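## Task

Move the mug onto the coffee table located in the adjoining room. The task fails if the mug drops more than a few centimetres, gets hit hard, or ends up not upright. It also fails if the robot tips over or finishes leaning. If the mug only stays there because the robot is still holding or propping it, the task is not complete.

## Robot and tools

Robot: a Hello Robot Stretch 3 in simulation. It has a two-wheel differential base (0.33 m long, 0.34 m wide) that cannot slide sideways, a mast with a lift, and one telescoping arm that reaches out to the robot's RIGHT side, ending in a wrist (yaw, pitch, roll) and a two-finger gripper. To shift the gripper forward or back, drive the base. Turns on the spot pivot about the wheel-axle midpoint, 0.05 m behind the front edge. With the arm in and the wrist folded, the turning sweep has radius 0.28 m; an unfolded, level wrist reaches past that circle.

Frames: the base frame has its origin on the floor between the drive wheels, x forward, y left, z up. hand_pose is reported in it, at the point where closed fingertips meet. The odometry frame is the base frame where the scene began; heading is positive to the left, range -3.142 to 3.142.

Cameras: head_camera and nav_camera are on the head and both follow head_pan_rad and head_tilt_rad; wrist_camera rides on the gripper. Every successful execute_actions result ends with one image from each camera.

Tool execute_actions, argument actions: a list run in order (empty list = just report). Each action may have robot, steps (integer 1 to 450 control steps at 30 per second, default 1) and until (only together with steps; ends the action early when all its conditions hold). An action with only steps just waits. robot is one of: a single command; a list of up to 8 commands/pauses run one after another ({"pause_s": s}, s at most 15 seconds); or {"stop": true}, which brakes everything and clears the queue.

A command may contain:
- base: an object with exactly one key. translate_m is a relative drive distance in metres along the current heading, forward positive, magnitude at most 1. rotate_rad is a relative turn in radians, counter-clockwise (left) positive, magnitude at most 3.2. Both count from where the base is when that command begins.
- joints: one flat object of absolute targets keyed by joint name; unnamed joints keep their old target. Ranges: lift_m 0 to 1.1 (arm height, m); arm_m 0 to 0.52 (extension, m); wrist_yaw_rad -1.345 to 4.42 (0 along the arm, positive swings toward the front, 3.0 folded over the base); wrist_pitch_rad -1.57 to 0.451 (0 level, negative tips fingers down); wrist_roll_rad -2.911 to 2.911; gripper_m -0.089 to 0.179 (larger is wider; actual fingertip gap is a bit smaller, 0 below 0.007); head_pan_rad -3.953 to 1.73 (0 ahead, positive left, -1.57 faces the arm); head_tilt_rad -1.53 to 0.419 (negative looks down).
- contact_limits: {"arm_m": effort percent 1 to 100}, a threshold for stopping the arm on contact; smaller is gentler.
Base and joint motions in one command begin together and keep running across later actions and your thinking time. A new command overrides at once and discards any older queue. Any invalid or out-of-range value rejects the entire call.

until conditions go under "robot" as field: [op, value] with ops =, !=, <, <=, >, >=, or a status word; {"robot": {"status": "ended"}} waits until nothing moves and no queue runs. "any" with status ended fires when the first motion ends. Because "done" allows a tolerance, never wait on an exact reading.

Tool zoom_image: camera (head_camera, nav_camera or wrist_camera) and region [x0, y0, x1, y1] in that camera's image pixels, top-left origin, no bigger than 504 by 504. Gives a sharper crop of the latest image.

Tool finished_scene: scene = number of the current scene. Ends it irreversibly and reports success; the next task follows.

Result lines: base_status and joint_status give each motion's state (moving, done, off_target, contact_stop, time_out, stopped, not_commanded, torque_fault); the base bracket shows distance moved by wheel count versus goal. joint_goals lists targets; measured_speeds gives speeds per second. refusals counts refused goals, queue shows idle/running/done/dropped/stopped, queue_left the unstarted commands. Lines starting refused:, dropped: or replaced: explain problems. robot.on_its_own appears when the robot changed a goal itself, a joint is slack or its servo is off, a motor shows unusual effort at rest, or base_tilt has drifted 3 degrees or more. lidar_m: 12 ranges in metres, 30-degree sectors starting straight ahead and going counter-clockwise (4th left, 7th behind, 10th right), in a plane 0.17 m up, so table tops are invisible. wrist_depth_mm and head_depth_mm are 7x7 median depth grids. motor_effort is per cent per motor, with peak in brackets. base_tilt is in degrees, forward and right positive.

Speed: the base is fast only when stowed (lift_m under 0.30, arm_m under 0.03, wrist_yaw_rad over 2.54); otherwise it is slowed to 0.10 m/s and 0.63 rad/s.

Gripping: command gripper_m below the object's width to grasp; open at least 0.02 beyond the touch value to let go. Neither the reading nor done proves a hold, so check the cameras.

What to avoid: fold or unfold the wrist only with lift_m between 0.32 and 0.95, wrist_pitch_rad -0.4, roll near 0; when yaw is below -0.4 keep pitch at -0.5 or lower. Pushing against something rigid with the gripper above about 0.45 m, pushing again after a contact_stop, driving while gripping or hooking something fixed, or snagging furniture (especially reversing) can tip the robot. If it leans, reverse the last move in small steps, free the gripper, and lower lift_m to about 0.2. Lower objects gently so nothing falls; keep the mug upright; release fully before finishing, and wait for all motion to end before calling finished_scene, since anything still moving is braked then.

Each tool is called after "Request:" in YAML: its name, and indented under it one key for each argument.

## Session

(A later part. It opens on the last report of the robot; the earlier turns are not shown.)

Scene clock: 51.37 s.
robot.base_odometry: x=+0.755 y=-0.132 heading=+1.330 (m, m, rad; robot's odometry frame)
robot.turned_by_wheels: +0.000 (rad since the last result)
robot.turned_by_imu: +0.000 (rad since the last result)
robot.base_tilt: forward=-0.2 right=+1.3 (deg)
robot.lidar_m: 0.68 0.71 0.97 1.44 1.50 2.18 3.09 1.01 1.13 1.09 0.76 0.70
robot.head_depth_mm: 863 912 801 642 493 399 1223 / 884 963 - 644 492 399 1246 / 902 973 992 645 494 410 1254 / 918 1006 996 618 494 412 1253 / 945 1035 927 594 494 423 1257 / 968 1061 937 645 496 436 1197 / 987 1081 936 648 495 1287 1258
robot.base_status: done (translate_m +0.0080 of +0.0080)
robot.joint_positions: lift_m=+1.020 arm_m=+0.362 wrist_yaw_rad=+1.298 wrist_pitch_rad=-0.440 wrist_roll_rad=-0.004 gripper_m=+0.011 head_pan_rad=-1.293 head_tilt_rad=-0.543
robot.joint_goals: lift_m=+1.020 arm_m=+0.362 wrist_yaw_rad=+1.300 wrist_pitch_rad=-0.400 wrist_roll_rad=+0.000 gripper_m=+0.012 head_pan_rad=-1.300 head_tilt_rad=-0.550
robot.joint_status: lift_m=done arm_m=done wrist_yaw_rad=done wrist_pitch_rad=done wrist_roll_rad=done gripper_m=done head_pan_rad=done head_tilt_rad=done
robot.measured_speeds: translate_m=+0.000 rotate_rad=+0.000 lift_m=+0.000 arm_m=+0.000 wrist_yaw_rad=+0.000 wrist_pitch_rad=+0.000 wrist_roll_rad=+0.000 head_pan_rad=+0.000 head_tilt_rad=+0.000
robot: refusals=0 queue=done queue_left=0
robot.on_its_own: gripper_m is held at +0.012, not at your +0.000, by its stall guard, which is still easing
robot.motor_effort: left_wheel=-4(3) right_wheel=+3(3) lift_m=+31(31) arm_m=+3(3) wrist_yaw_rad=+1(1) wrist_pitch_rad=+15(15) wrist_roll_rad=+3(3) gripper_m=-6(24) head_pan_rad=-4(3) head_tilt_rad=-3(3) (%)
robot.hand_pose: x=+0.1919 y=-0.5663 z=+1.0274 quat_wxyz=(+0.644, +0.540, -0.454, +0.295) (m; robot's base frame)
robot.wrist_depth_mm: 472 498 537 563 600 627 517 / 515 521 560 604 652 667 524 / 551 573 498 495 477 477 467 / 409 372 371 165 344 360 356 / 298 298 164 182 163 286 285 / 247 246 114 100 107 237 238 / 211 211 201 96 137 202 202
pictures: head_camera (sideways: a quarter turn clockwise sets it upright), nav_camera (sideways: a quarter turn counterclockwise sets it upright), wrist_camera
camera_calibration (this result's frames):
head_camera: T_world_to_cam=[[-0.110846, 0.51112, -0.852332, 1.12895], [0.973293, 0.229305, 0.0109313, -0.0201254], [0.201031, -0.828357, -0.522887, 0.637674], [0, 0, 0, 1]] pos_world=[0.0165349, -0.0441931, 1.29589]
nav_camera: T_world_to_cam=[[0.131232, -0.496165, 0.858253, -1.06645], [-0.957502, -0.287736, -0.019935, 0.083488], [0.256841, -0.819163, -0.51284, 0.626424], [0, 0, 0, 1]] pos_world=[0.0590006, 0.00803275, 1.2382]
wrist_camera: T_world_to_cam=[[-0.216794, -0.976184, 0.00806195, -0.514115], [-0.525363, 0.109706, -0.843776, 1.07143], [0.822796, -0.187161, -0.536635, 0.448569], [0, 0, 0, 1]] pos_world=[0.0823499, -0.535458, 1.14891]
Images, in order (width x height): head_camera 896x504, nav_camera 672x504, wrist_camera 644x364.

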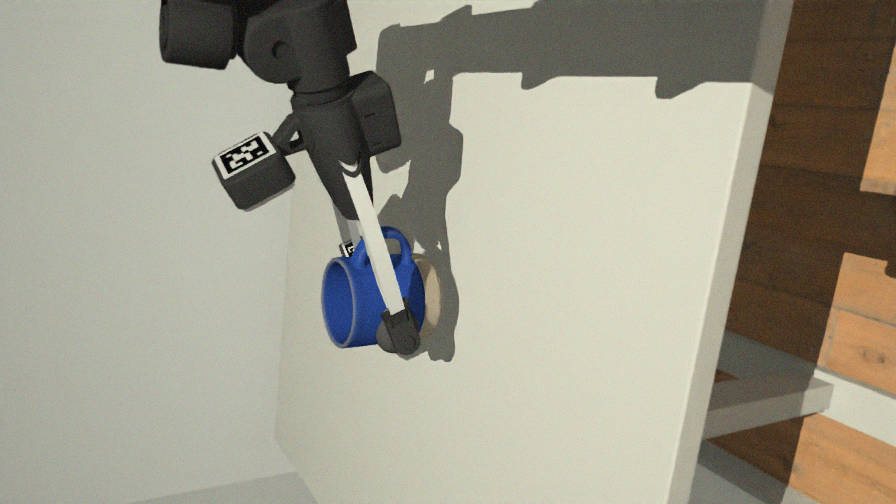

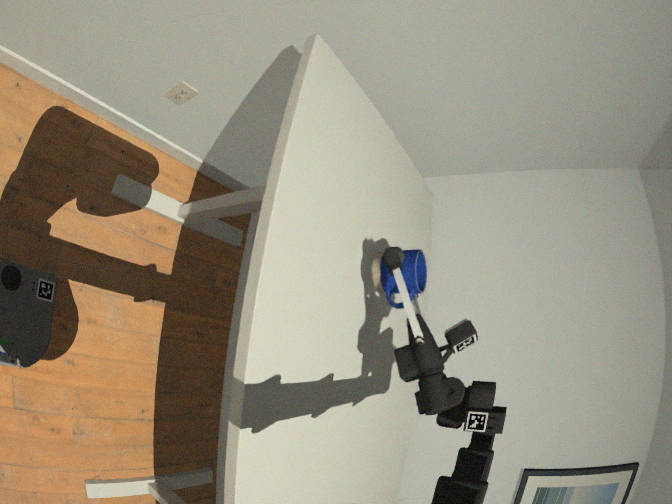

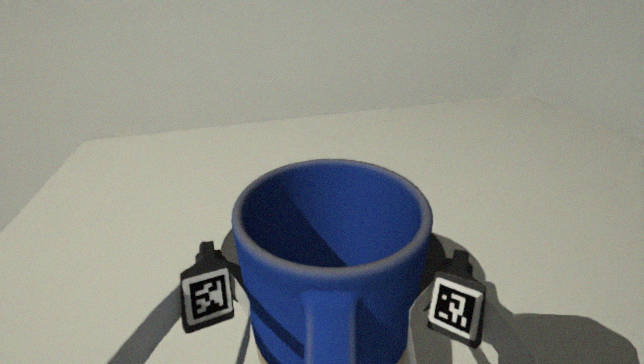

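Request:
execute_actions:
  actions: []

Scene clock: 58.80 s.
robot.base_odometry: x=+0.755 y=-0.132 heading=+1.330 (m, m, rad; robot's odometry frame)
robot.turned_by_wheels: +0.000 (rad since the last result)
robot.turned_by_imu: +0.002 (rad since the last result)
robot.base_tilt: forward=-0.1 right=+1.3 (deg)
robot.lidar_m: 0.68 0.71 0.97 1.44 1.50 2.17 3.09 1.00 1.13 1.08 0.76 0.70
robot.head_depth_mm: 861 917 800 643 493 399 1221 / 882 964 - 643 492 400 1255 / 900 974 988 645 493 411 1251 / 920 1011 990 607 494 411 1250 / 942 1033 934 594 494 423 1260 / 961 1065 934 646 495 436 1194 / 985 1082 933 648 496 1273 1260
robot.base_status: done (translate_m +0.0080 of +0.0080)
robot.joint_positions: lift_m=+1.020 arm_m=+0.362 wrist_yaw_rad=+1.298 wrist_pitch_rad=-0.440 wrist_roll_rad=-0.004 gripper_m=+0.025 head_pan_rad=-1.293 head_tilt_rad=-0.543
robot.joint_goals: lift_m=+1.020 arm_m=+0.362 wrist_yaw_rad=+1.300 wrist_pitch_rad=-0.400 wrist_roll_rad=+0.000 gripper_m=+0.024 head_pan_rad=-1.300 head_tilt_rad=-0.550
robot.joint_status: lift_m=done arm_m=done wrist_yaw_rad=done wrist_pitch_rad=done wrist_roll_rad=done gripper_m=done head_pan_rad=done head_tilt_rad=done
robot.measured_speeds: translate_m=+0.000 rotate_rad=+0.000 lift_m=+0.000 arm_m=+0.000 wrist_yaw_rad=+0.000 wrist_pitch_rad=+0.000 wrist_roll_rad=+0.000 head_pan_rad=+0.000 head_tilt_rad=+0.000
robot: refusals=0 queue=done queue_left=0
robot.on_its_own: gripper_m is held at +0.024, not at your +0.000, by its stall guard, which is not easing now
robot.motor_effort: left_wheel=-3(4) right_wheel=+3(3) lift_m=+31(31) arm_m=+3(3) wrist_yaw_rad=+1(0) wrist_pitch_rad=+15(15) wrist_roll_rad=+3(3) gripper_m=-20(23) head_pan_rad=-4(4) head_tilt_rad=-4(3) (%)
robot.hand_pose: x=+0.1919 y=-0.5663 z=+1.0274 quat_wxyz=(+0.644, +0.540, -0.454, +0.295) (m; robot's base frame)
robot.wrist_depth_mm: 470 501 523 548 589 616 505 / 503 544 561 612 654 668 527 / 550 566 491 491 489 479 472 / 414 373 372 167 344 361 358 / 296 298 166 183 165 286 288 / 247 247 115 100 108 239 237 / 211 210 200 96 138 204 203
pictures: head_camera (sideways: a quarter turn clockwise sets it upright), nav_camera (sideways: a quarter turn counterclockwise sets it upright), wrist_camera
camera_calibration (this result's frames):
head_camera: T_world_to_cam=[[-0.110845, 0.51112, -0.852332, 1.12895], [0.973293, 0.229305, 0.0109313, -0.0201254], [0.201031, -0.828357, -0.522887, 0.637673], [0, 0, 0, 1]] pos_world=[0.0165349, -0.0441931, 1.29589]
nav_camera: T_world_to_cam=[[0.131232, -0.496165, 0.858253, -1.06645], [-0.957502, -0.287736, -0.019935, 0.083488], [0.256841, -0.819163, -0.512839, 0.626424], [0, 0, 0, 1]] pos_world=[0.0590006, 0.00803272, 1.2382]
wrist_camera: T_world_to_cam=[[-0.216795, -0.976184, 0.00806194, -0.514115], [-0.525363, 0.109706, -0.843776, 1.07143], [0.822796, -0.187162, -0.536635, 0.448569], [0, 0, 0, 1]] pos_world=[0.0823499, -0.535458, 1.14891]
Images, in order (width x height): head_camera 896x504, nav_camera 672x504, wrist_camera 644x364.

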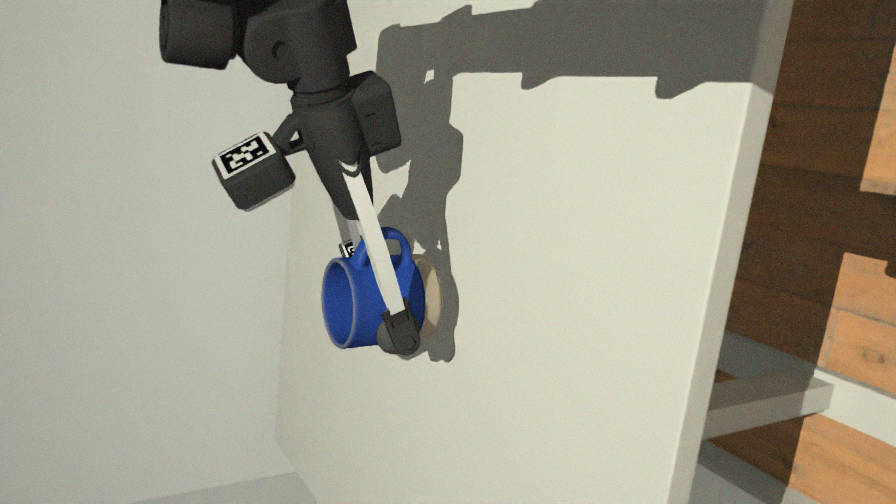

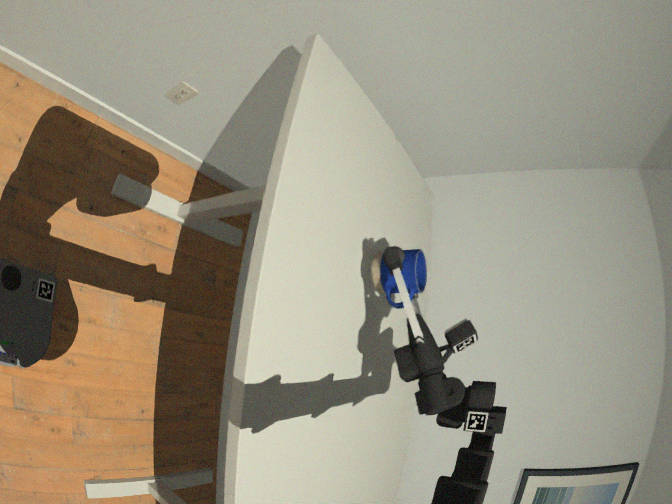

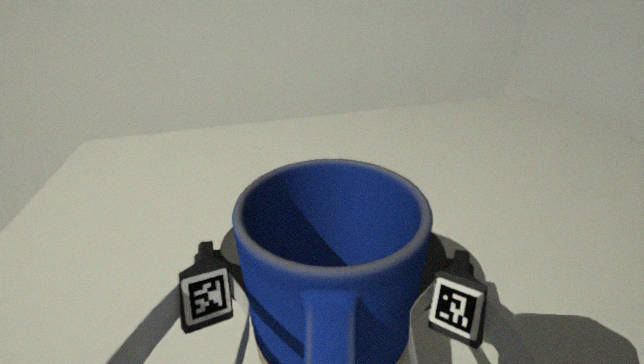

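Request:
execute_actions:
  actions:
    - {"robot":{"base":{"rotate_rad":-0.556},"joints":{"arm_m":0.0,"wrist_yaw_rad":1.8,"head_pan_rad":-3.14,"head_tilt_rad":-0.7}},"steps":300,"until":{"robot":{"base_status":["!=","moving"]}}}
    - {"robot":{"base":{"translate_m":-0.95}},"steps":300,"until":{"robot":{"arm_m":["<",0.02],"translate_m":["<",-0.1]}}}
    - {"robot":{"joints":{"lift_m":0.29}},"steps":300,"until":{"robot":{"lift_m":["<",0.9]}}}
    - {"robot":{"joints":{"wrist_yaw_rad":2.8}},"steps":300,"until":{"robot":{"lift_m":["<",0.297]}}}
    - {"robot":{"base":{"translate_m":-1.0}},"steps":300,"until":{"robot":{"x":["<",0.047]}}}
    - {"robot":[{"base":{"translate_m":-1.0}},{"base":{"rotate_rad":-1.015}}],"steps":450,"until":{"robot":{"status":"ended"}}}

Scene clock: 80.47 s.
robot.base_odometry: x=-0.671 y=-1.526 heading=-0.241 (m, m, rad; robot's odometry frame)
robot.turned_by_wheels: -1.571 (rad since the last result)
robot.turned_by_imu: -1.579 (rad since the last result)
robot.base_tilt: forward=-0.2 right=+1.3 (deg)
robot.lidar_m: 2.13 1.89 2.45 1.53 0.54 0.49 0.48 0.50 0.68 1.40 1.45 1.99
robot.head_depth_mm: 390 438 502 587 706 877 1030 / 388 436 499 582 701 878 1116 / 386 436 496 580 694 866 1107 / 385 433 494 576 690 859 1106 / 383 432 491 572 685 854 1109 / 382 429 489 569 679 845 1107 / 380 427 486 567 676 835 1098
robot.base_status: done (rotate_rad -1.0149 of -1.0150)
robot.joint_positions: lift_m=+0.290 arm_m=+0.001 wrist_yaw_rad=+2.798 wrist_pitch_rad=-0.442 wrist_roll_rad=-0.003 gripper_m=+0.025 head_pan_rad=-3.133 head_tilt_rad=-0.692
robot.joint_goals: lift_m=+0.290 arm_m=+0.000 wrist_yaw_rad=+2.800 wrist_pitch_rad=-0.400 wrist_roll_rad=+0.000 gripper_m=+0.024 head_pan_rad=-3.140 head_tilt_rad=-0.700
robot.joint_status: lift_m=done arm_m=done wrist_yaw_rad=done wrist_pitch_rad=done wrist_roll_rad=done gripper_m=done head_pan_rad=done head_tilt_rad=done
robot.measured_speeds: translate_m=+0.000 rotate_rad=+0.000 lift_m=+0.000 arm_m=+0.000 wrist_yaw_rad=+0.000 wrist_pitch_rad=+0.000 wrist_roll_rad=+0.000 head_pan_rad=+0.000 head_tilt_rad=+0.000
robot: refusals=0 queue=done queue_left=0
robot.on_its_own: gripper_m is held at +0.024, not at your +0.000, by its stall guard, which is not easing now
robot.motor_effort: left_wheel=+2(11) right_wheel=-3(10) lift_m=+22(30) arm_m=-2(3) wrist_yaw_rad=+1(3) wrist_pitch_rad=+15(15) wrist_roll_rad=+2(3) gripper_m=-19(21) head_pan_rad=-4(53) head_tilt_rad=-5(23) (%)
robot.hand_pose: x=+0.0532 y=+0.0628 z=+0.2975 quat_wxyz=(+0.271, +0.705, +0.036, +0.655) (m; robot's base frame)
robot.wrist_depth_mm: - - - - - - - / - - - - - - - / - - - - - - 993 / - 808 780 167 730 770 756 / 596 648 166 182 165 616 605 / 537 - 115 100 107 512 511 / 469 - - 96 138 427 436
pictures: head_camera (sideways: a quarter turn clockwise sets it upright), nav_camera (sideways: a quarter turn counterclockwise sets it upright), wrist_camera
camera_calibration (this result's frames):
head_camera: T_world_to_cam=[[0.642902, -0.0283606, -0.765423, 1.01105], [-0.0394325, -0.999215, 0.00390251, -0.00479561], [-0.764933, 0.0276736, -0.643516, 0.800498], [0, 0, 0, 1]] pos_world=[-0.037869, 0.00172948, 1.28903]
nav_camera: T_world_to_cam=[[-0.634897, 0.00471807, 0.772583, -0.950082], [-0.0190868, 0.99958, -0.0217896, 0.0801741], [-0.772361, -0.0285803, -0.63454, 0.791032], [0, 0, 0, 1]] pos_world=[0.00928921, -0.0530499, 1.23771]
wrist_camera: T_world_to_cam=[[0.958264, -0.285798, 0.00702713, -0.0297542], [-0.14805, -0.51713, -0.843005, 0.332715], [0.244563, 0.806781, -0.53786, 0.257484], [0, 0, 0, 1]] pos_world=[0.0147997, -0.04418, 0.41918]
Images, in order (width x height): head_camera 896x504, nav_camera 672x504, wrist_camera 644x364.

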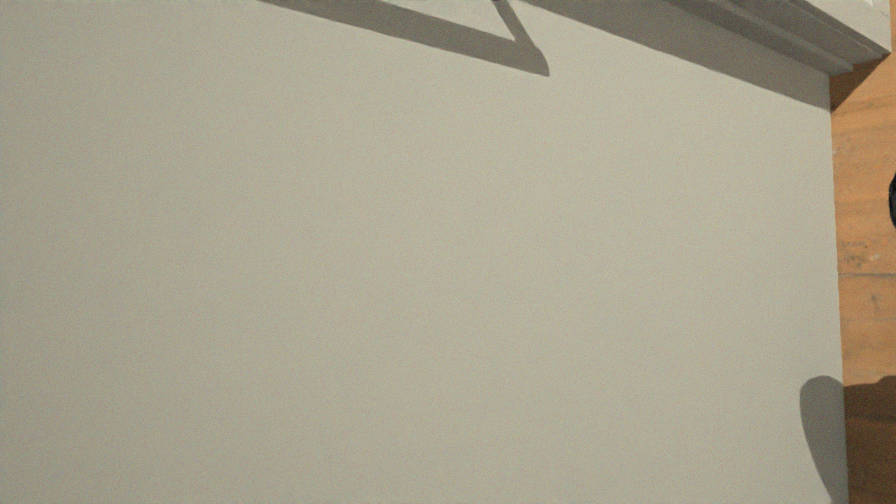

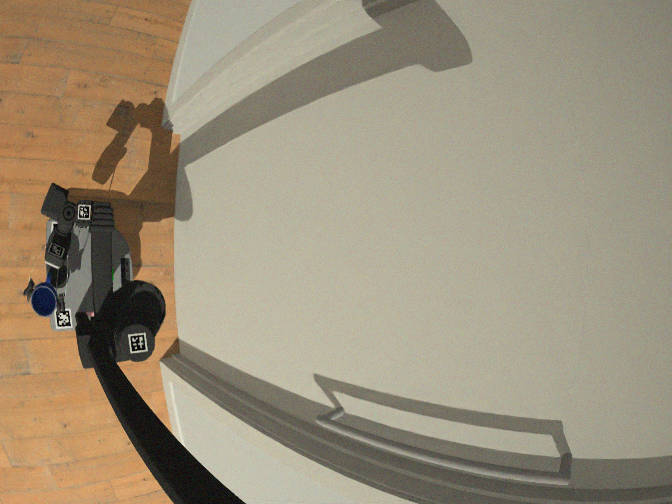

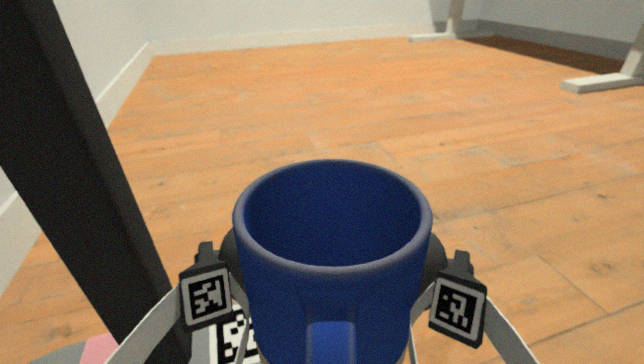

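Request:
execute_actions:
  actions:
    - {"robot":[{"base":{"translate_m":-0.19},"joints":{"head_pan_rad":-3.6,"head_tilt_rad":-0.6}},{"base":{"translate_m":-0.64}}],"steps":450,"until":{"robot":{"status":"ended"}}}

Scene clock: 89.03 s.
robot.base_odometry: x=-1.477 y=-1.329 heading=-0.241 (m, m, rad; robot's odometry frame)
robot.turned_by_wheels: +0.000 (rad since the last result)
robot.turned_by_imu: -0.001 (rad since the last result)
robot.base_tilt: forward=-0.2 right=+1.3 (deg)
robot.lidar_m: 2.96 0.49 0.47 1.23 2.47 1.88 0.38 0.28 0.28 0.29 0.41 1.99
robot.head_depth_mm: 2053 2322 2618 2196 1735 1429 1240 / 1936 2163 2452 2195 1733 1420 1212 / 1836 2057 2313 2196 1734 1425 1225 / 1741 1923 2159 2198 1734 1434 1220 / 1650 1820 2024 2141 1728 1425 1220 / 1592 1733 1929 2045 1739 1431 1216 / 1511 1646 1821 1968 1730 1423 1215
robot.base_status: done (translate_m -0.6400 of -0.6400)
robot.joint_positions: lift_m=+0.290 arm_m=+0.001 wrist_yaw_rad=+2.799 wrist_pitch_rad=-0.442 wrist_roll_rad=-0.003 gripper_m=+0.025 head_pan_rad=-3.594 head_tilt_rad=-0.600
robot.joint_goals: lift_m=+0.290 arm_m=+0.000 wrist_yaw_rad=+2.800 wrist_pitch_rad=-0.400 wrist_roll_rad=+0.000 gripper_m=+0.024 head_pan_rad=-3.600 head_tilt_rad=-0.600
robot.joint_status: lift_m=done arm_m=done wrist_yaw_rad=done wrist_pitch_rad=done wrist_roll_rad=done gripper_m=done head_pan_rad=done head_tilt_rad=done
robot.measured_speeds: translate_m=+0.000 rotate_rad=+0.000 lift_m=+0.000 arm_m=+0.000 wrist_yaw_rad=+0.000 wrist_pitch_rad=+0.000 wrist_roll_rad=+0.000 head_pan_rad=+0.000 head_tilt_rad=+0.000
robot: refusals=0 queue=done queue_left=0
robot.on_its_own: gripper_m is held at +0.024, not at your +0.000, by its stall guard, which is not easing now
robot.motor_effort: left_wheel=+0(95) right_wheel=+1(75) lift_m=+24(24) arm_m=-2(2) wrist_yaw_rad=+0(2) wrist_pitch_rad=+16(16) wrist_roll_rad=+2(2) gripper_m=-20(20) head_pan_rad=-3(39) head_tilt_rad=+0(16) (%)
robot.hand_pose: x=+0.0530 y=+0.0628 z=+0.2973 quat_wxyz=(+0.271, +0.705, +0.036, +0.655) (m; robot's base frame)
robot.wrist_depth_mm: - - - 903 469 457 - / - - - - 493 - - / - - - 965 531 940 - / - 819 783 166 562 752 771 / 628 623 165 182 165 609 600 / 535 - 115 101 108 511 504 / 461 - - 96 138 430 437
pictures: head_camera (sideways: a quarter turn clockwise sets it upright), nav_camera (sideways: a quarter turn counterclockwise sets it upright), wrist_camera
camera_calibration (this result's frames):
head_camera: T_world_to_cam=[[0.497416, -0.279313, -0.821317, 1.0848], [-0.479183, -0.877676, 0.00827073, -0.0078008], [-0.72316, 0.389447, -0.570412, 0.705144], [0, 0, 0, 1]] pos_world=[-0.0334038, 0.0215363, 1.29325]
nav_camera: T_world_to_cam=[[-0.500197, 0.254303, 0.827727, -1.02279], [0.425675, 0.90464, -0.0206969, 0.076041], [-0.754058, 0.34199, -0.560749, 0.694924], [0, 0, 0, 1]] pos_world=[-0.0199533, -0.0463476, 1.23784]
wrist_camera: T_world_to_cam=[[0.958488, -0.285049, 0.00692875, -0.0295883], [-0.147865, -0.517686, -0.842696, 0.33246], [0.243796, 0.80669, -0.538344, 0.257589], [0, 0, 0, 1]] pos_world=[0.01472, -0.0441185, 0.419039]
Images, in order (width x height): head_camera 896x504, nav_camera 672x504, wrist_camera 644x364.

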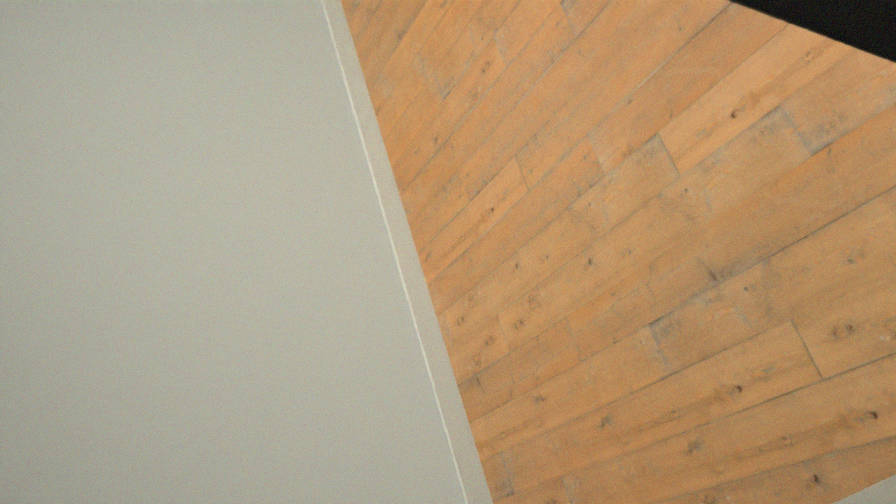

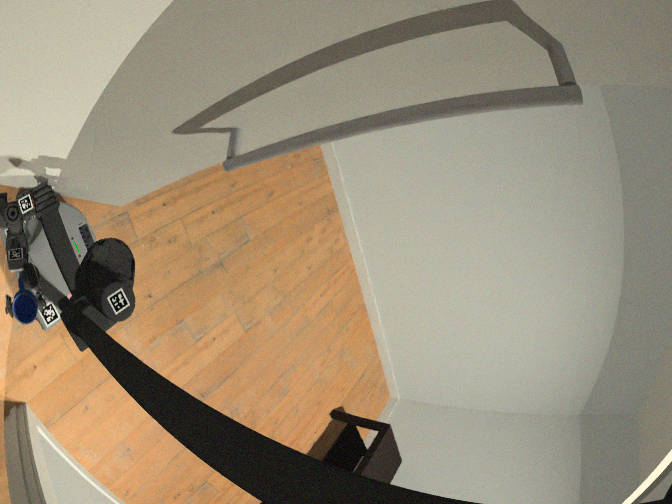

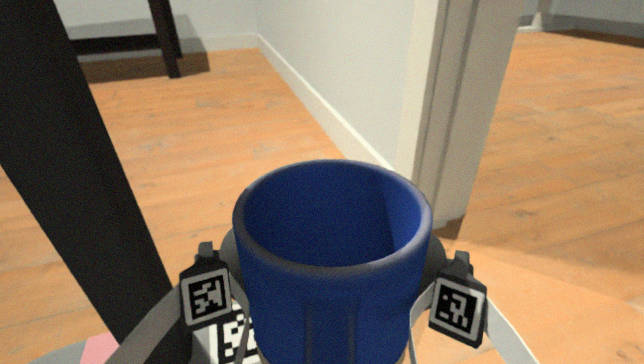

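Request:
execute_actions:
  actions:
    - {"robot":{"base":{"rotate_rad":2.05},"joints":{"head_pan_rad":-0.5,"head_tilt_rad":-0.75}},"steps":450,"until":{"robot":{"base_status":["!=","moving"]}}}
    - {"robot":{"base":{"translate_m":1.0}},"steps":300,"until":{"robot":{"translate_m":[">",0.32]}}}
    - {"robot":{"base":{"translate_m":1.0}},"steps":300,"until":{"robot":{"translate_m":[">",0.93]}}}
    - {"robot":{"joints":{"lift_m":0.56}},"steps":300,"until":{"robot":{"base_status":["!=","moving"]}}}
    - {"robot":{"base":{"rotate_rad":1.08},"joints":{"head_pan_rad":-1.57}},"steps":300,"until":{"robot":{"lift_m":[">",0.36]}}}
    - {"robot":{"joints":{"wrist_yaw_rad":0,"arm_m":0.05}},"steps":300,"until":{"robot":{"status":"ended"}}}

Scene clock: 106.47 s.
robot.base_odometry: x=-1.790 y=-0.040 heading=+2.889 (m, m, rad; robot's odometry frame)
robot.turned_by_wheels: +3.130 (rad since the last result)
robot.turned_by_imu: +3.146 (rad since the last result)
robot.base_tilt: forward=-0.1 right=+1.2 (deg)
robot.lidar_m: 1.21 1.26 1.69 1.24 1.39 0.95 0.92 0.94 0.65 1.20 0.68 1.27
robot.head_depth_mm: 1038 1178 1359 1569 1001 1208 1150 / 1034 1168 1347 1206 1001 1239 - / 1026 1165 1344 1208 998 1215 - / 1019 1155 1334 1203 1001 788 1127 / 1013 1147 1317 1209 1001 1212 1149 / 1004 1140 1304 1200 996 1164 1150 / 1004 1134 1300 1202 1001 1164 1146
robot.base_status: done (rotate_rad +1.0799 of +1.0800)
robot.joint_positions: lift_m=+0.560 arm_m=+0.050 wrist_yaw_rad=+0.003 wrist_pitch_rad=-0.443 wrist_roll_rad=-0.003 gripper_m=+0.025 head_pan_rad=-1.563 head_tilt_rad=-0.742
robot.joint_goals: lift_m=+0.560 arm_m=+0.050 wrist_yaw_rad=+0.000 wrist_pitch_rad=-0.400 wrist_roll_rad=+0.000 gripper_m=+0.024 head_pan_rad=-1.570 head_tilt_rad=-0.750
robot.joint_status: lift_m=done arm_m=done wrist_yaw_rad=done wrist_pitch_rad=done wrist_roll_rad=done gripper_m=done head_pan_rad=done head_tilt_rad=done
robot.measured_speeds: translate_m=+0.000 rotate_rad=+0.000 lift_m=+0.000 arm_m=+0.000 wrist_yaw_rad=+0.000 wrist_pitch_rad=+0.000 wrist_roll_rad=+0.000 head_pan_rad=+0.000 head_tilt_rad=+0.000
robot: refusals=0 queue=done queue_left=0
robot.on_its_own: gripper_m is held at +0.024, not at your +0.000, by its stall guard, which is not easing now
robot.motor_effort: left_wheel=-3(11) right_wheel=+3(13) lift_m=+31(32) arm_m=+4(3) wrist_yaw_rad=-1(2) wrist_pitch_rad=+16(16) wrist_roll_rad=+2(2) gripper_m=-19(19) head_pan_rad=-4(49) head_tilt_rad=-4(18) (%)
robot.hand_pose: x=-0.0210 y=-0.4159 z=+0.5669 quat_wxyz=(+0.691, +0.157, -0.688, -0.154) (m; robot's base frame)
robot.wrist_depth_mm: 863 871 836 854 847 811 798 / 941 897 897 904 917 890 910 / 988 609 601 589 597 573 974 / 455 445 442 166 413 431 433 / 364 360 166 183 164 347 347 / 347 342 116 100 108 347 368 / 578 577 547 96 139 557 430
pictures: head_camera (sideways: a quarter turn clockwise sets it upright), nav_camera (sideways: a quarter turn counterclockwise sets it upright), wrist_camera
camera_calibration (this result's frames):
head_camera: T_world_to_cam=[[0.0283188, 0.679812, -0.732839, 0.972331], [0.9992, -0.0399516, 0.00155088, -0.00806955], [-0.0282238, -0.732297, -0.6804, 0.843982], [0, 0, 0, 1]] pos_world=[0.00434822, -0.0432802, 1.28682]
nav_camera: T_world_to_cam=[[-0.00467034, -0.672178, 0.740375, -0.911946], [-0.999596, -0.0176155, -0.0222985, 0.0868163], [0.0280307, -0.74018, -0.671824, 0.834648], [0, 0, 0, 1]] pos_world=[0.0591264, 0.00632844, 1.23785]
wrist_camera: T_world_to_cam=[[-0.998416, -0.0558401, 0.00692614, -0.0426847], [-0.0358925, 0.537235, -0.842669, 0.741952], [0.0433337, -0.841582, -0.538388, 0.117316], [0, 0, 0, 1]] pos_world=[-0.0210703, -0.302255, 0.688677]
Images, in order (width x height): head_camera 896x504, nav_camera 672x504, wrist_camera 644x364.

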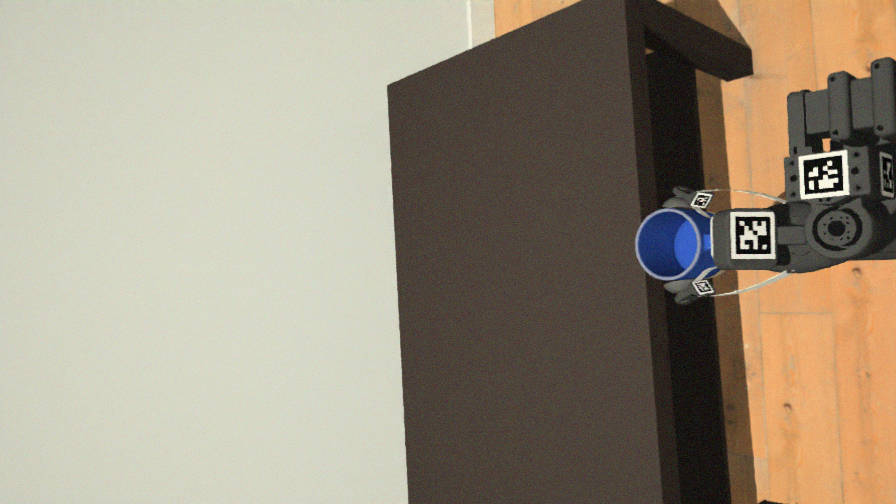

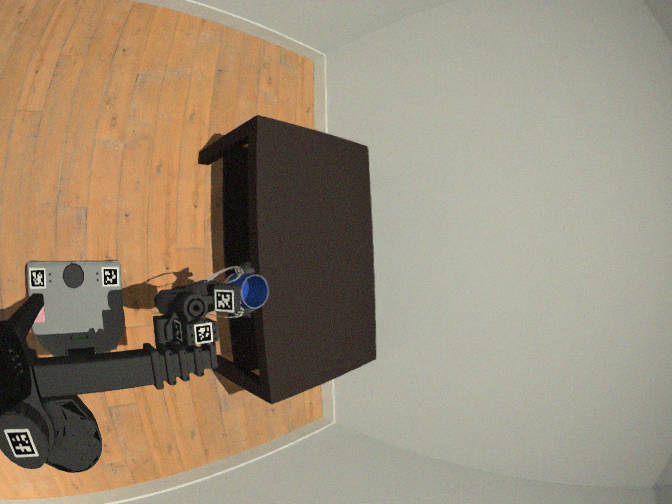

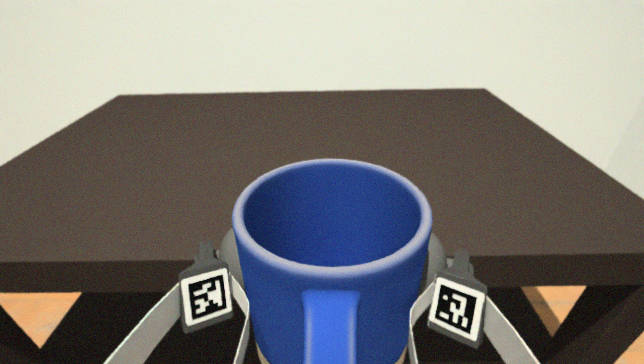

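Request:
execute_actions:
  actions:
    - {"robot":{"joints":{"arm_m":0.39,"lift_m":0.53}},"steps":450,"until":{"robot":{"arm_m":[">",0.32]}}}
    - {"robot":{"joints":{"lift_m":0.503}},"steps":300,"until":{"robot":{"status":"ended"}}}

Scene clock: 115.23 s.
robot.base_odometry: x=-1.790 y=-0.040 heading=+2.889 (m, m, rad; robot's odometry frame)
robot.turned_by_wheels: +0.000 (rad since the last result)
robot.turned_by_imu: +0.002 (rad since the last result)
robot.base_tilt: forward=-0.2 right=+1.4 (deg)
robot.lidar_m: 1.21 1.26 1.69 1.24 1.38 0.96 0.92 0.95 0.65 1.20 0.67 1.27
robot.head_depth_mm: 1036 1176 1362 1563 1004 1205 1154 / 1030 1172 1356 1210 1001 1240 1175 / 1026 1164 1341 1209 - 1208 1147 / 1020 1152 1332 1237 955 1212 1146 / 1013 1148 1327 1206 997 1208 1142 / 1004 1142 1310 1201 999 1161 1146 / 998 1131 1304 1196 999 1158 1143
robot.base_status: done (rotate_rad +1.0799 of +1.0800)
robot.joint_positions: lift_m=+0.503 arm_m=+0.390 wrist_yaw_rad=+0.001 wrist_pitch_rad=-0.443 wrist_roll_rad=-0.003 gripper_m=+0.025 head_pan_rad=-1.563 head_tilt_rad=-0.742
robot.joint_goals: lift_m=+0.503 arm_m=+0.390 wrist_yaw_rad=+0.000 wrist_pitch_rad=-0.400 wrist_roll_rad=+0.000 gripper_m=+0.024 head_pan_rad=-1.570 head_tilt_rad=-0.750
robot.joint_status: lift_m=done arm_m=done wrist_yaw_rad=done wrist_pitch_rad=done wrist_roll_rad=done gripper_m=done head_pan_rad=done head_tilt_rad=done
robot.measured_speeds: translate_m=+0.000 rotate_rad=+0.000 lift_m=+0.000 arm_m=+0.000 wrist_yaw_rad=+0.000 wrist_pitch_rad=+0.000 wrist_roll_rad=+0.000 head_pan_rad=+0.000 head_tilt_rad=+0.000
robot: refusals=0 queue=done queue_left=0
robot.on_its_own: gripper_m is held at +0.024, not at your +0.000, by its stall guard, which is not easing now
robot.motor_effort: left_wheel=-3(3) right_wheel=+4(4) lift_m=+21(30) arm_m=+4(4) wrist_yaw_rad=-2(3) wrist_pitch_rad=+16(16) wrist_roll_rad=+2(2) gripper_m=-20(20) head_pan_rad=-3(3) head_tilt_rad=-5(4) (%)
robot.hand_pose: x=-0.0212 y=-0.7558 z=+0.5103 quat_wxyz=(+0.691, +0.156, -0.688, -0.155) (m; robot's base frame)
robot.wrist_depth_mm: 522 521 512 512 505 504 507 / 547 575 555 549 550 547 542 / 468 458 452 451 434 433 466 / 342 342 335 166 312 328 325 / 272 273 166 183 165 260 260 / 223 224 115 101 108 219 217 / 192 192 183 97 138 185 186
pictures: head_camera (sideways: a quarter turn clockwise sets it upright), nav_camera (sideways: a quarter turn counterclockwise sets it upright), wrist_camera
camera_calibration (this result's frames):
head_camera: T_world_to_cam=[[0.0283628, 0.679811, -0.732839, 0.972331], [0.999198, -0.0400163, 0.00155087, -0.00806953], [-0.0282712, -0.732295, -0.6804, 0.843982], [0, 0, 0, 1]] pos_world=[0.00434542, -0.0432801, 1.28682]
nav_camera: T_world_to_cam=[[-0.00471385, -0.672178, 0.740375, -0.911946], [-0.999597, -0.0175508, -0.0222985, 0.0868163], [0.0279827, -0.740182, -0.671824, 0.834648], [0, 0, 0, 1]] pos_world=[0.0591268, 0.00632501, 1.23785]
wrist_camera: T_world_to_cam=[[-0.998485, -0.0546137, 0.00678128, -0.0605329], [-0.035113, 0.537329, -0.842641, 0.876972], [0.042376, -0.841602, -0.538433, -0.199244], [0, 0, 0, 1]] pos_world=[-0.0212049, -0.642213, 0.632104]
Images, in order (width x height): head_camera 896x504, nav_camera 672x504, wrist_camera 644x364.

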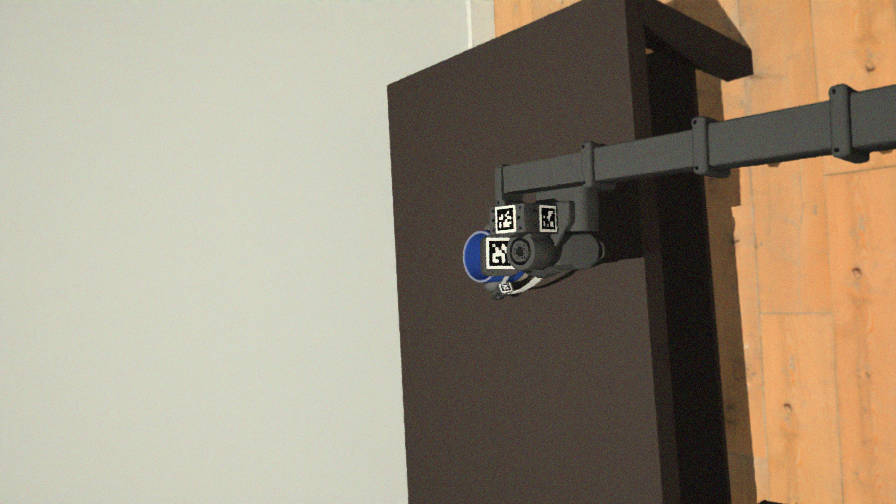

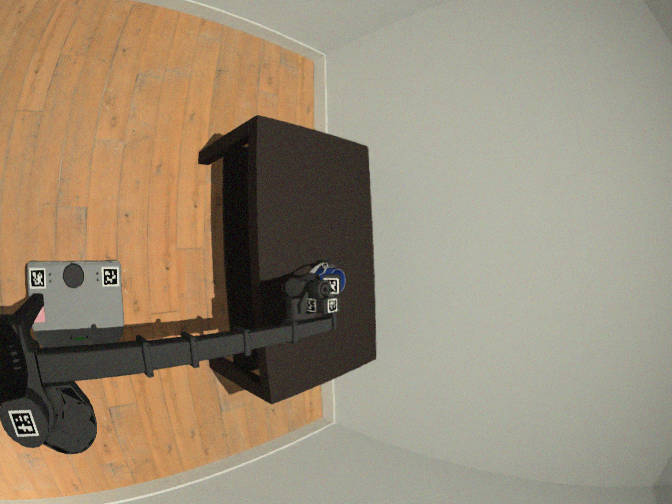

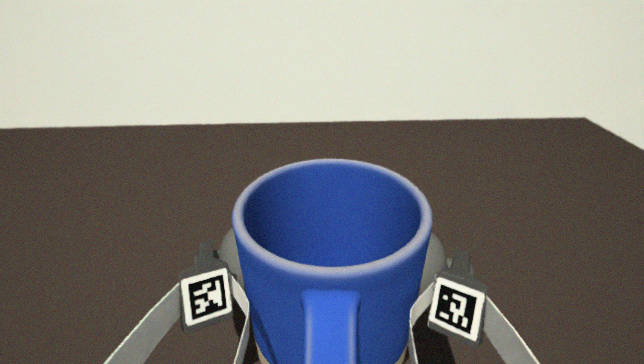

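Request:
execute_actions:
  actions:
    - {"robot":[{"joints":{"lift_m":0.485}},{"joints":{"gripper_m":0.15}},{"joints":{"arm_m":0.27}}],"steps":450,"until":{"robot":{"status":"ended"}}}

Scene clock: 121.20 s.
robot.base_odometry: x=-1.790 y=-0.040 heading=+2.889 (m, m, rad; robot's odometry frame)
robot.turned_by_wheels: +0.000 (rad since the last result)
robot.turned_by_imu: +0.002 (rad since the last result)
robot.base_tilt: forward=+0.0 right=+1.4 (deg)
robot.lidar_m: 1.21 1.25 1.69 1.24 1.38 0.95 0.92 0.95 0.65 1.20 0.67 1.27
robot.head_depth_mm: 1039 1178 1361 1574 1005 1205 1144 / 1029 1168 1350 1199 1005 1243 1151 / 1028 1163 1345 1203 1052 1266 1155 / 1020 1151 1327 1199 1027 1256 1153 / 1014 1147 1323 1201 998 1209 1146 / 1006 1137 1306 1203 1000 1165 1146 / 1000 1131 1296 1206 1002 1157 1148
robot.base_status: done (rotate_rad +1.0799 of +1.0800)
robot.joint_positions: lift_m=+0.485 arm_m=+0.270 wrist_yaw_rad=+0.001 wrist_pitch_rad=-0.420 wrist_roll_rad=-0.003 gripper_m=+0.150 head_pan_rad=-1.563 head_tilt_rad=-0.742
robot.joint_goals: lift_m=+0.485 arm_m=+0.270 wrist_yaw_rad=+0.000 wrist_pitch_rad=-0.400 wrist_roll_rad=+0.000 gripper_m=+0.150 head_pan_rad=-1.570 head_tilt_rad=-0.750
robot.joint_status: lift_m=done arm_m=done wrist_yaw_rad=done wrist_pitch_rad=done wrist_roll_rad=done gripper_m=done head_pan_rad=done head_tilt_rad=done
robot.measured_speeds: translate_m=+0.000 rotate_rad=+0.000 lift_m=+0.000 arm_m=+0.000 wrist_yaw_rad=+0.000 wrist_pitch_rad=+0.000 wrist_roll_rad=+0.000 head_pan_rad=+0.000 head_tilt_rad=+0.000
robot: refusals=0 queue=done queue_left=0
robot.motor_effort: left_wheel=-3(3) right_wheel=+4(3) lift_m=+20(21) arm_m=-3(3) wrist_yaw_rad=-1(1) wrist_pitch_rad=+8(16) wrist_roll_rad=+2(2) gripper_m=+0(83) head_pan_rad=-4(5) head_tilt_rad=-5(4) (%)
robot.hand_pose: x=-0.0212 y=-0.6395 z=+0.4973 quat_wxyz=(+0.693, +0.148, -0.690, -0.147) (m; robot's base frame)
robot.wrist_depth_mm: 636 639 639 612 626 607 621 / 696 673 682 663 648 645 654 / 453 444 434 228 396 427 425 / 325 323 320 227 312 315 310 / 256 261 253 242 249 247 244 / 210 - 210 206 205 205 202 / - 173 177 176 176 169 174
pictures: head_camera (sideways: a quarter turn clockwise sets it upright), nav_camera (sideways: a quarter turn counterclockwise sets it upright), wrist_camera
camera_calibration (this result's frames):
head_camera: T_world_to_cam=[[0.0283628, 0.679811, -0.732839, 0.972331], [0.999198, -0.0400163, 0.00155087, -0.00806953], [-0.0282712, -0.732295, -0.6804, 0.843982], [0, 0, 0, 1]] pos_world=[0.00434542, -0.0432801, 1.28682]
nav_camera: T_world_to_cam=[[-0.00471385, -0.672178, 0.740375, -0.911946], [-0.999597, -0.0175508, -0.0222985, 0.0868163], [0.0279827, -0.740182, -0.671824, 0.834648], [0, 0, 0, 1]] pos_world=[0.0591268, 0.00632501, 1.23785]
wrist_camera: T_world_to_cam=[[-0.998485, -0.0544506, 0.00796633, -0.0545721], [-0.0350882, 0.518426, -0.854402, 0.797278], [0.0423927, -0.853387, -0.519551, -0.125253], [0, 0, 0, 1]] pos_world=[-0.0212045, -0.52319, 0.616556]
Images, in order (width x height): head_camera 896x504, nav_camera 672x504, wrist_camera 644x364.

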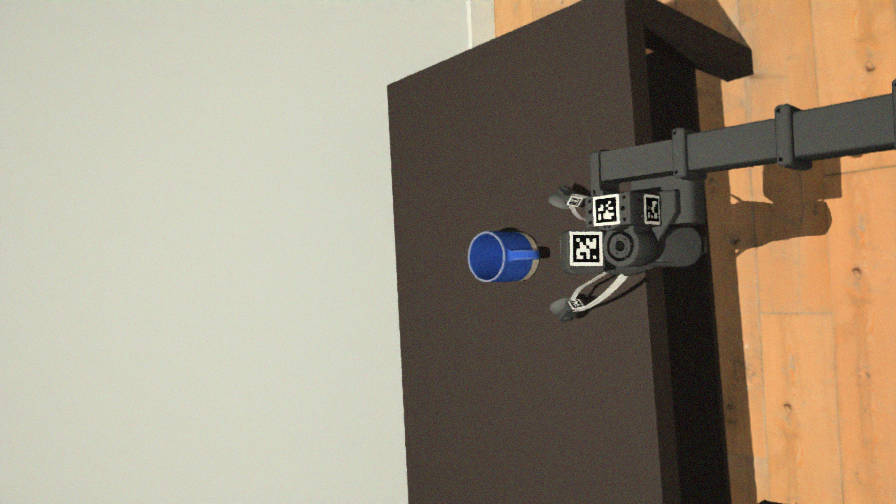

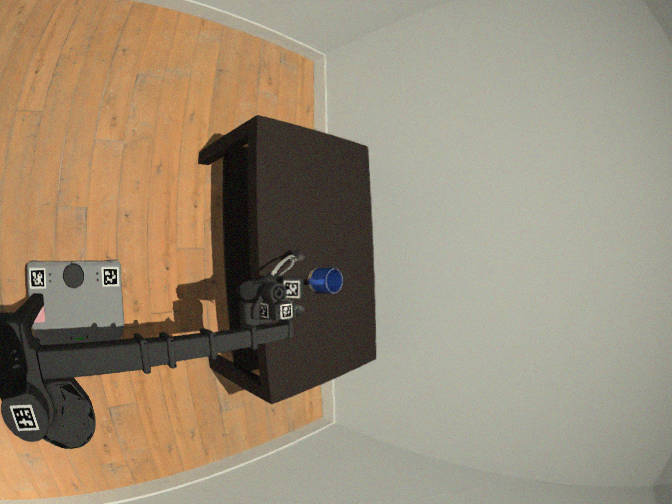

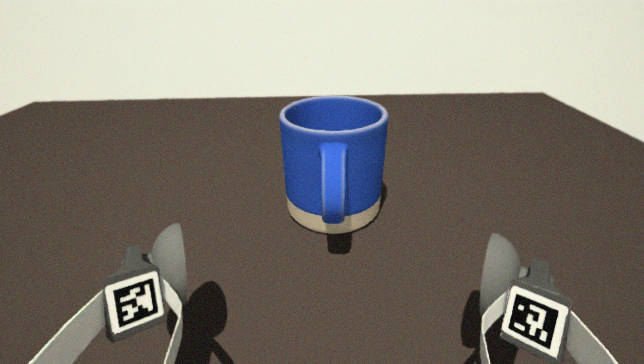

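Request:
finished_scene:
  scene: 2

The scene is finished: the task was done.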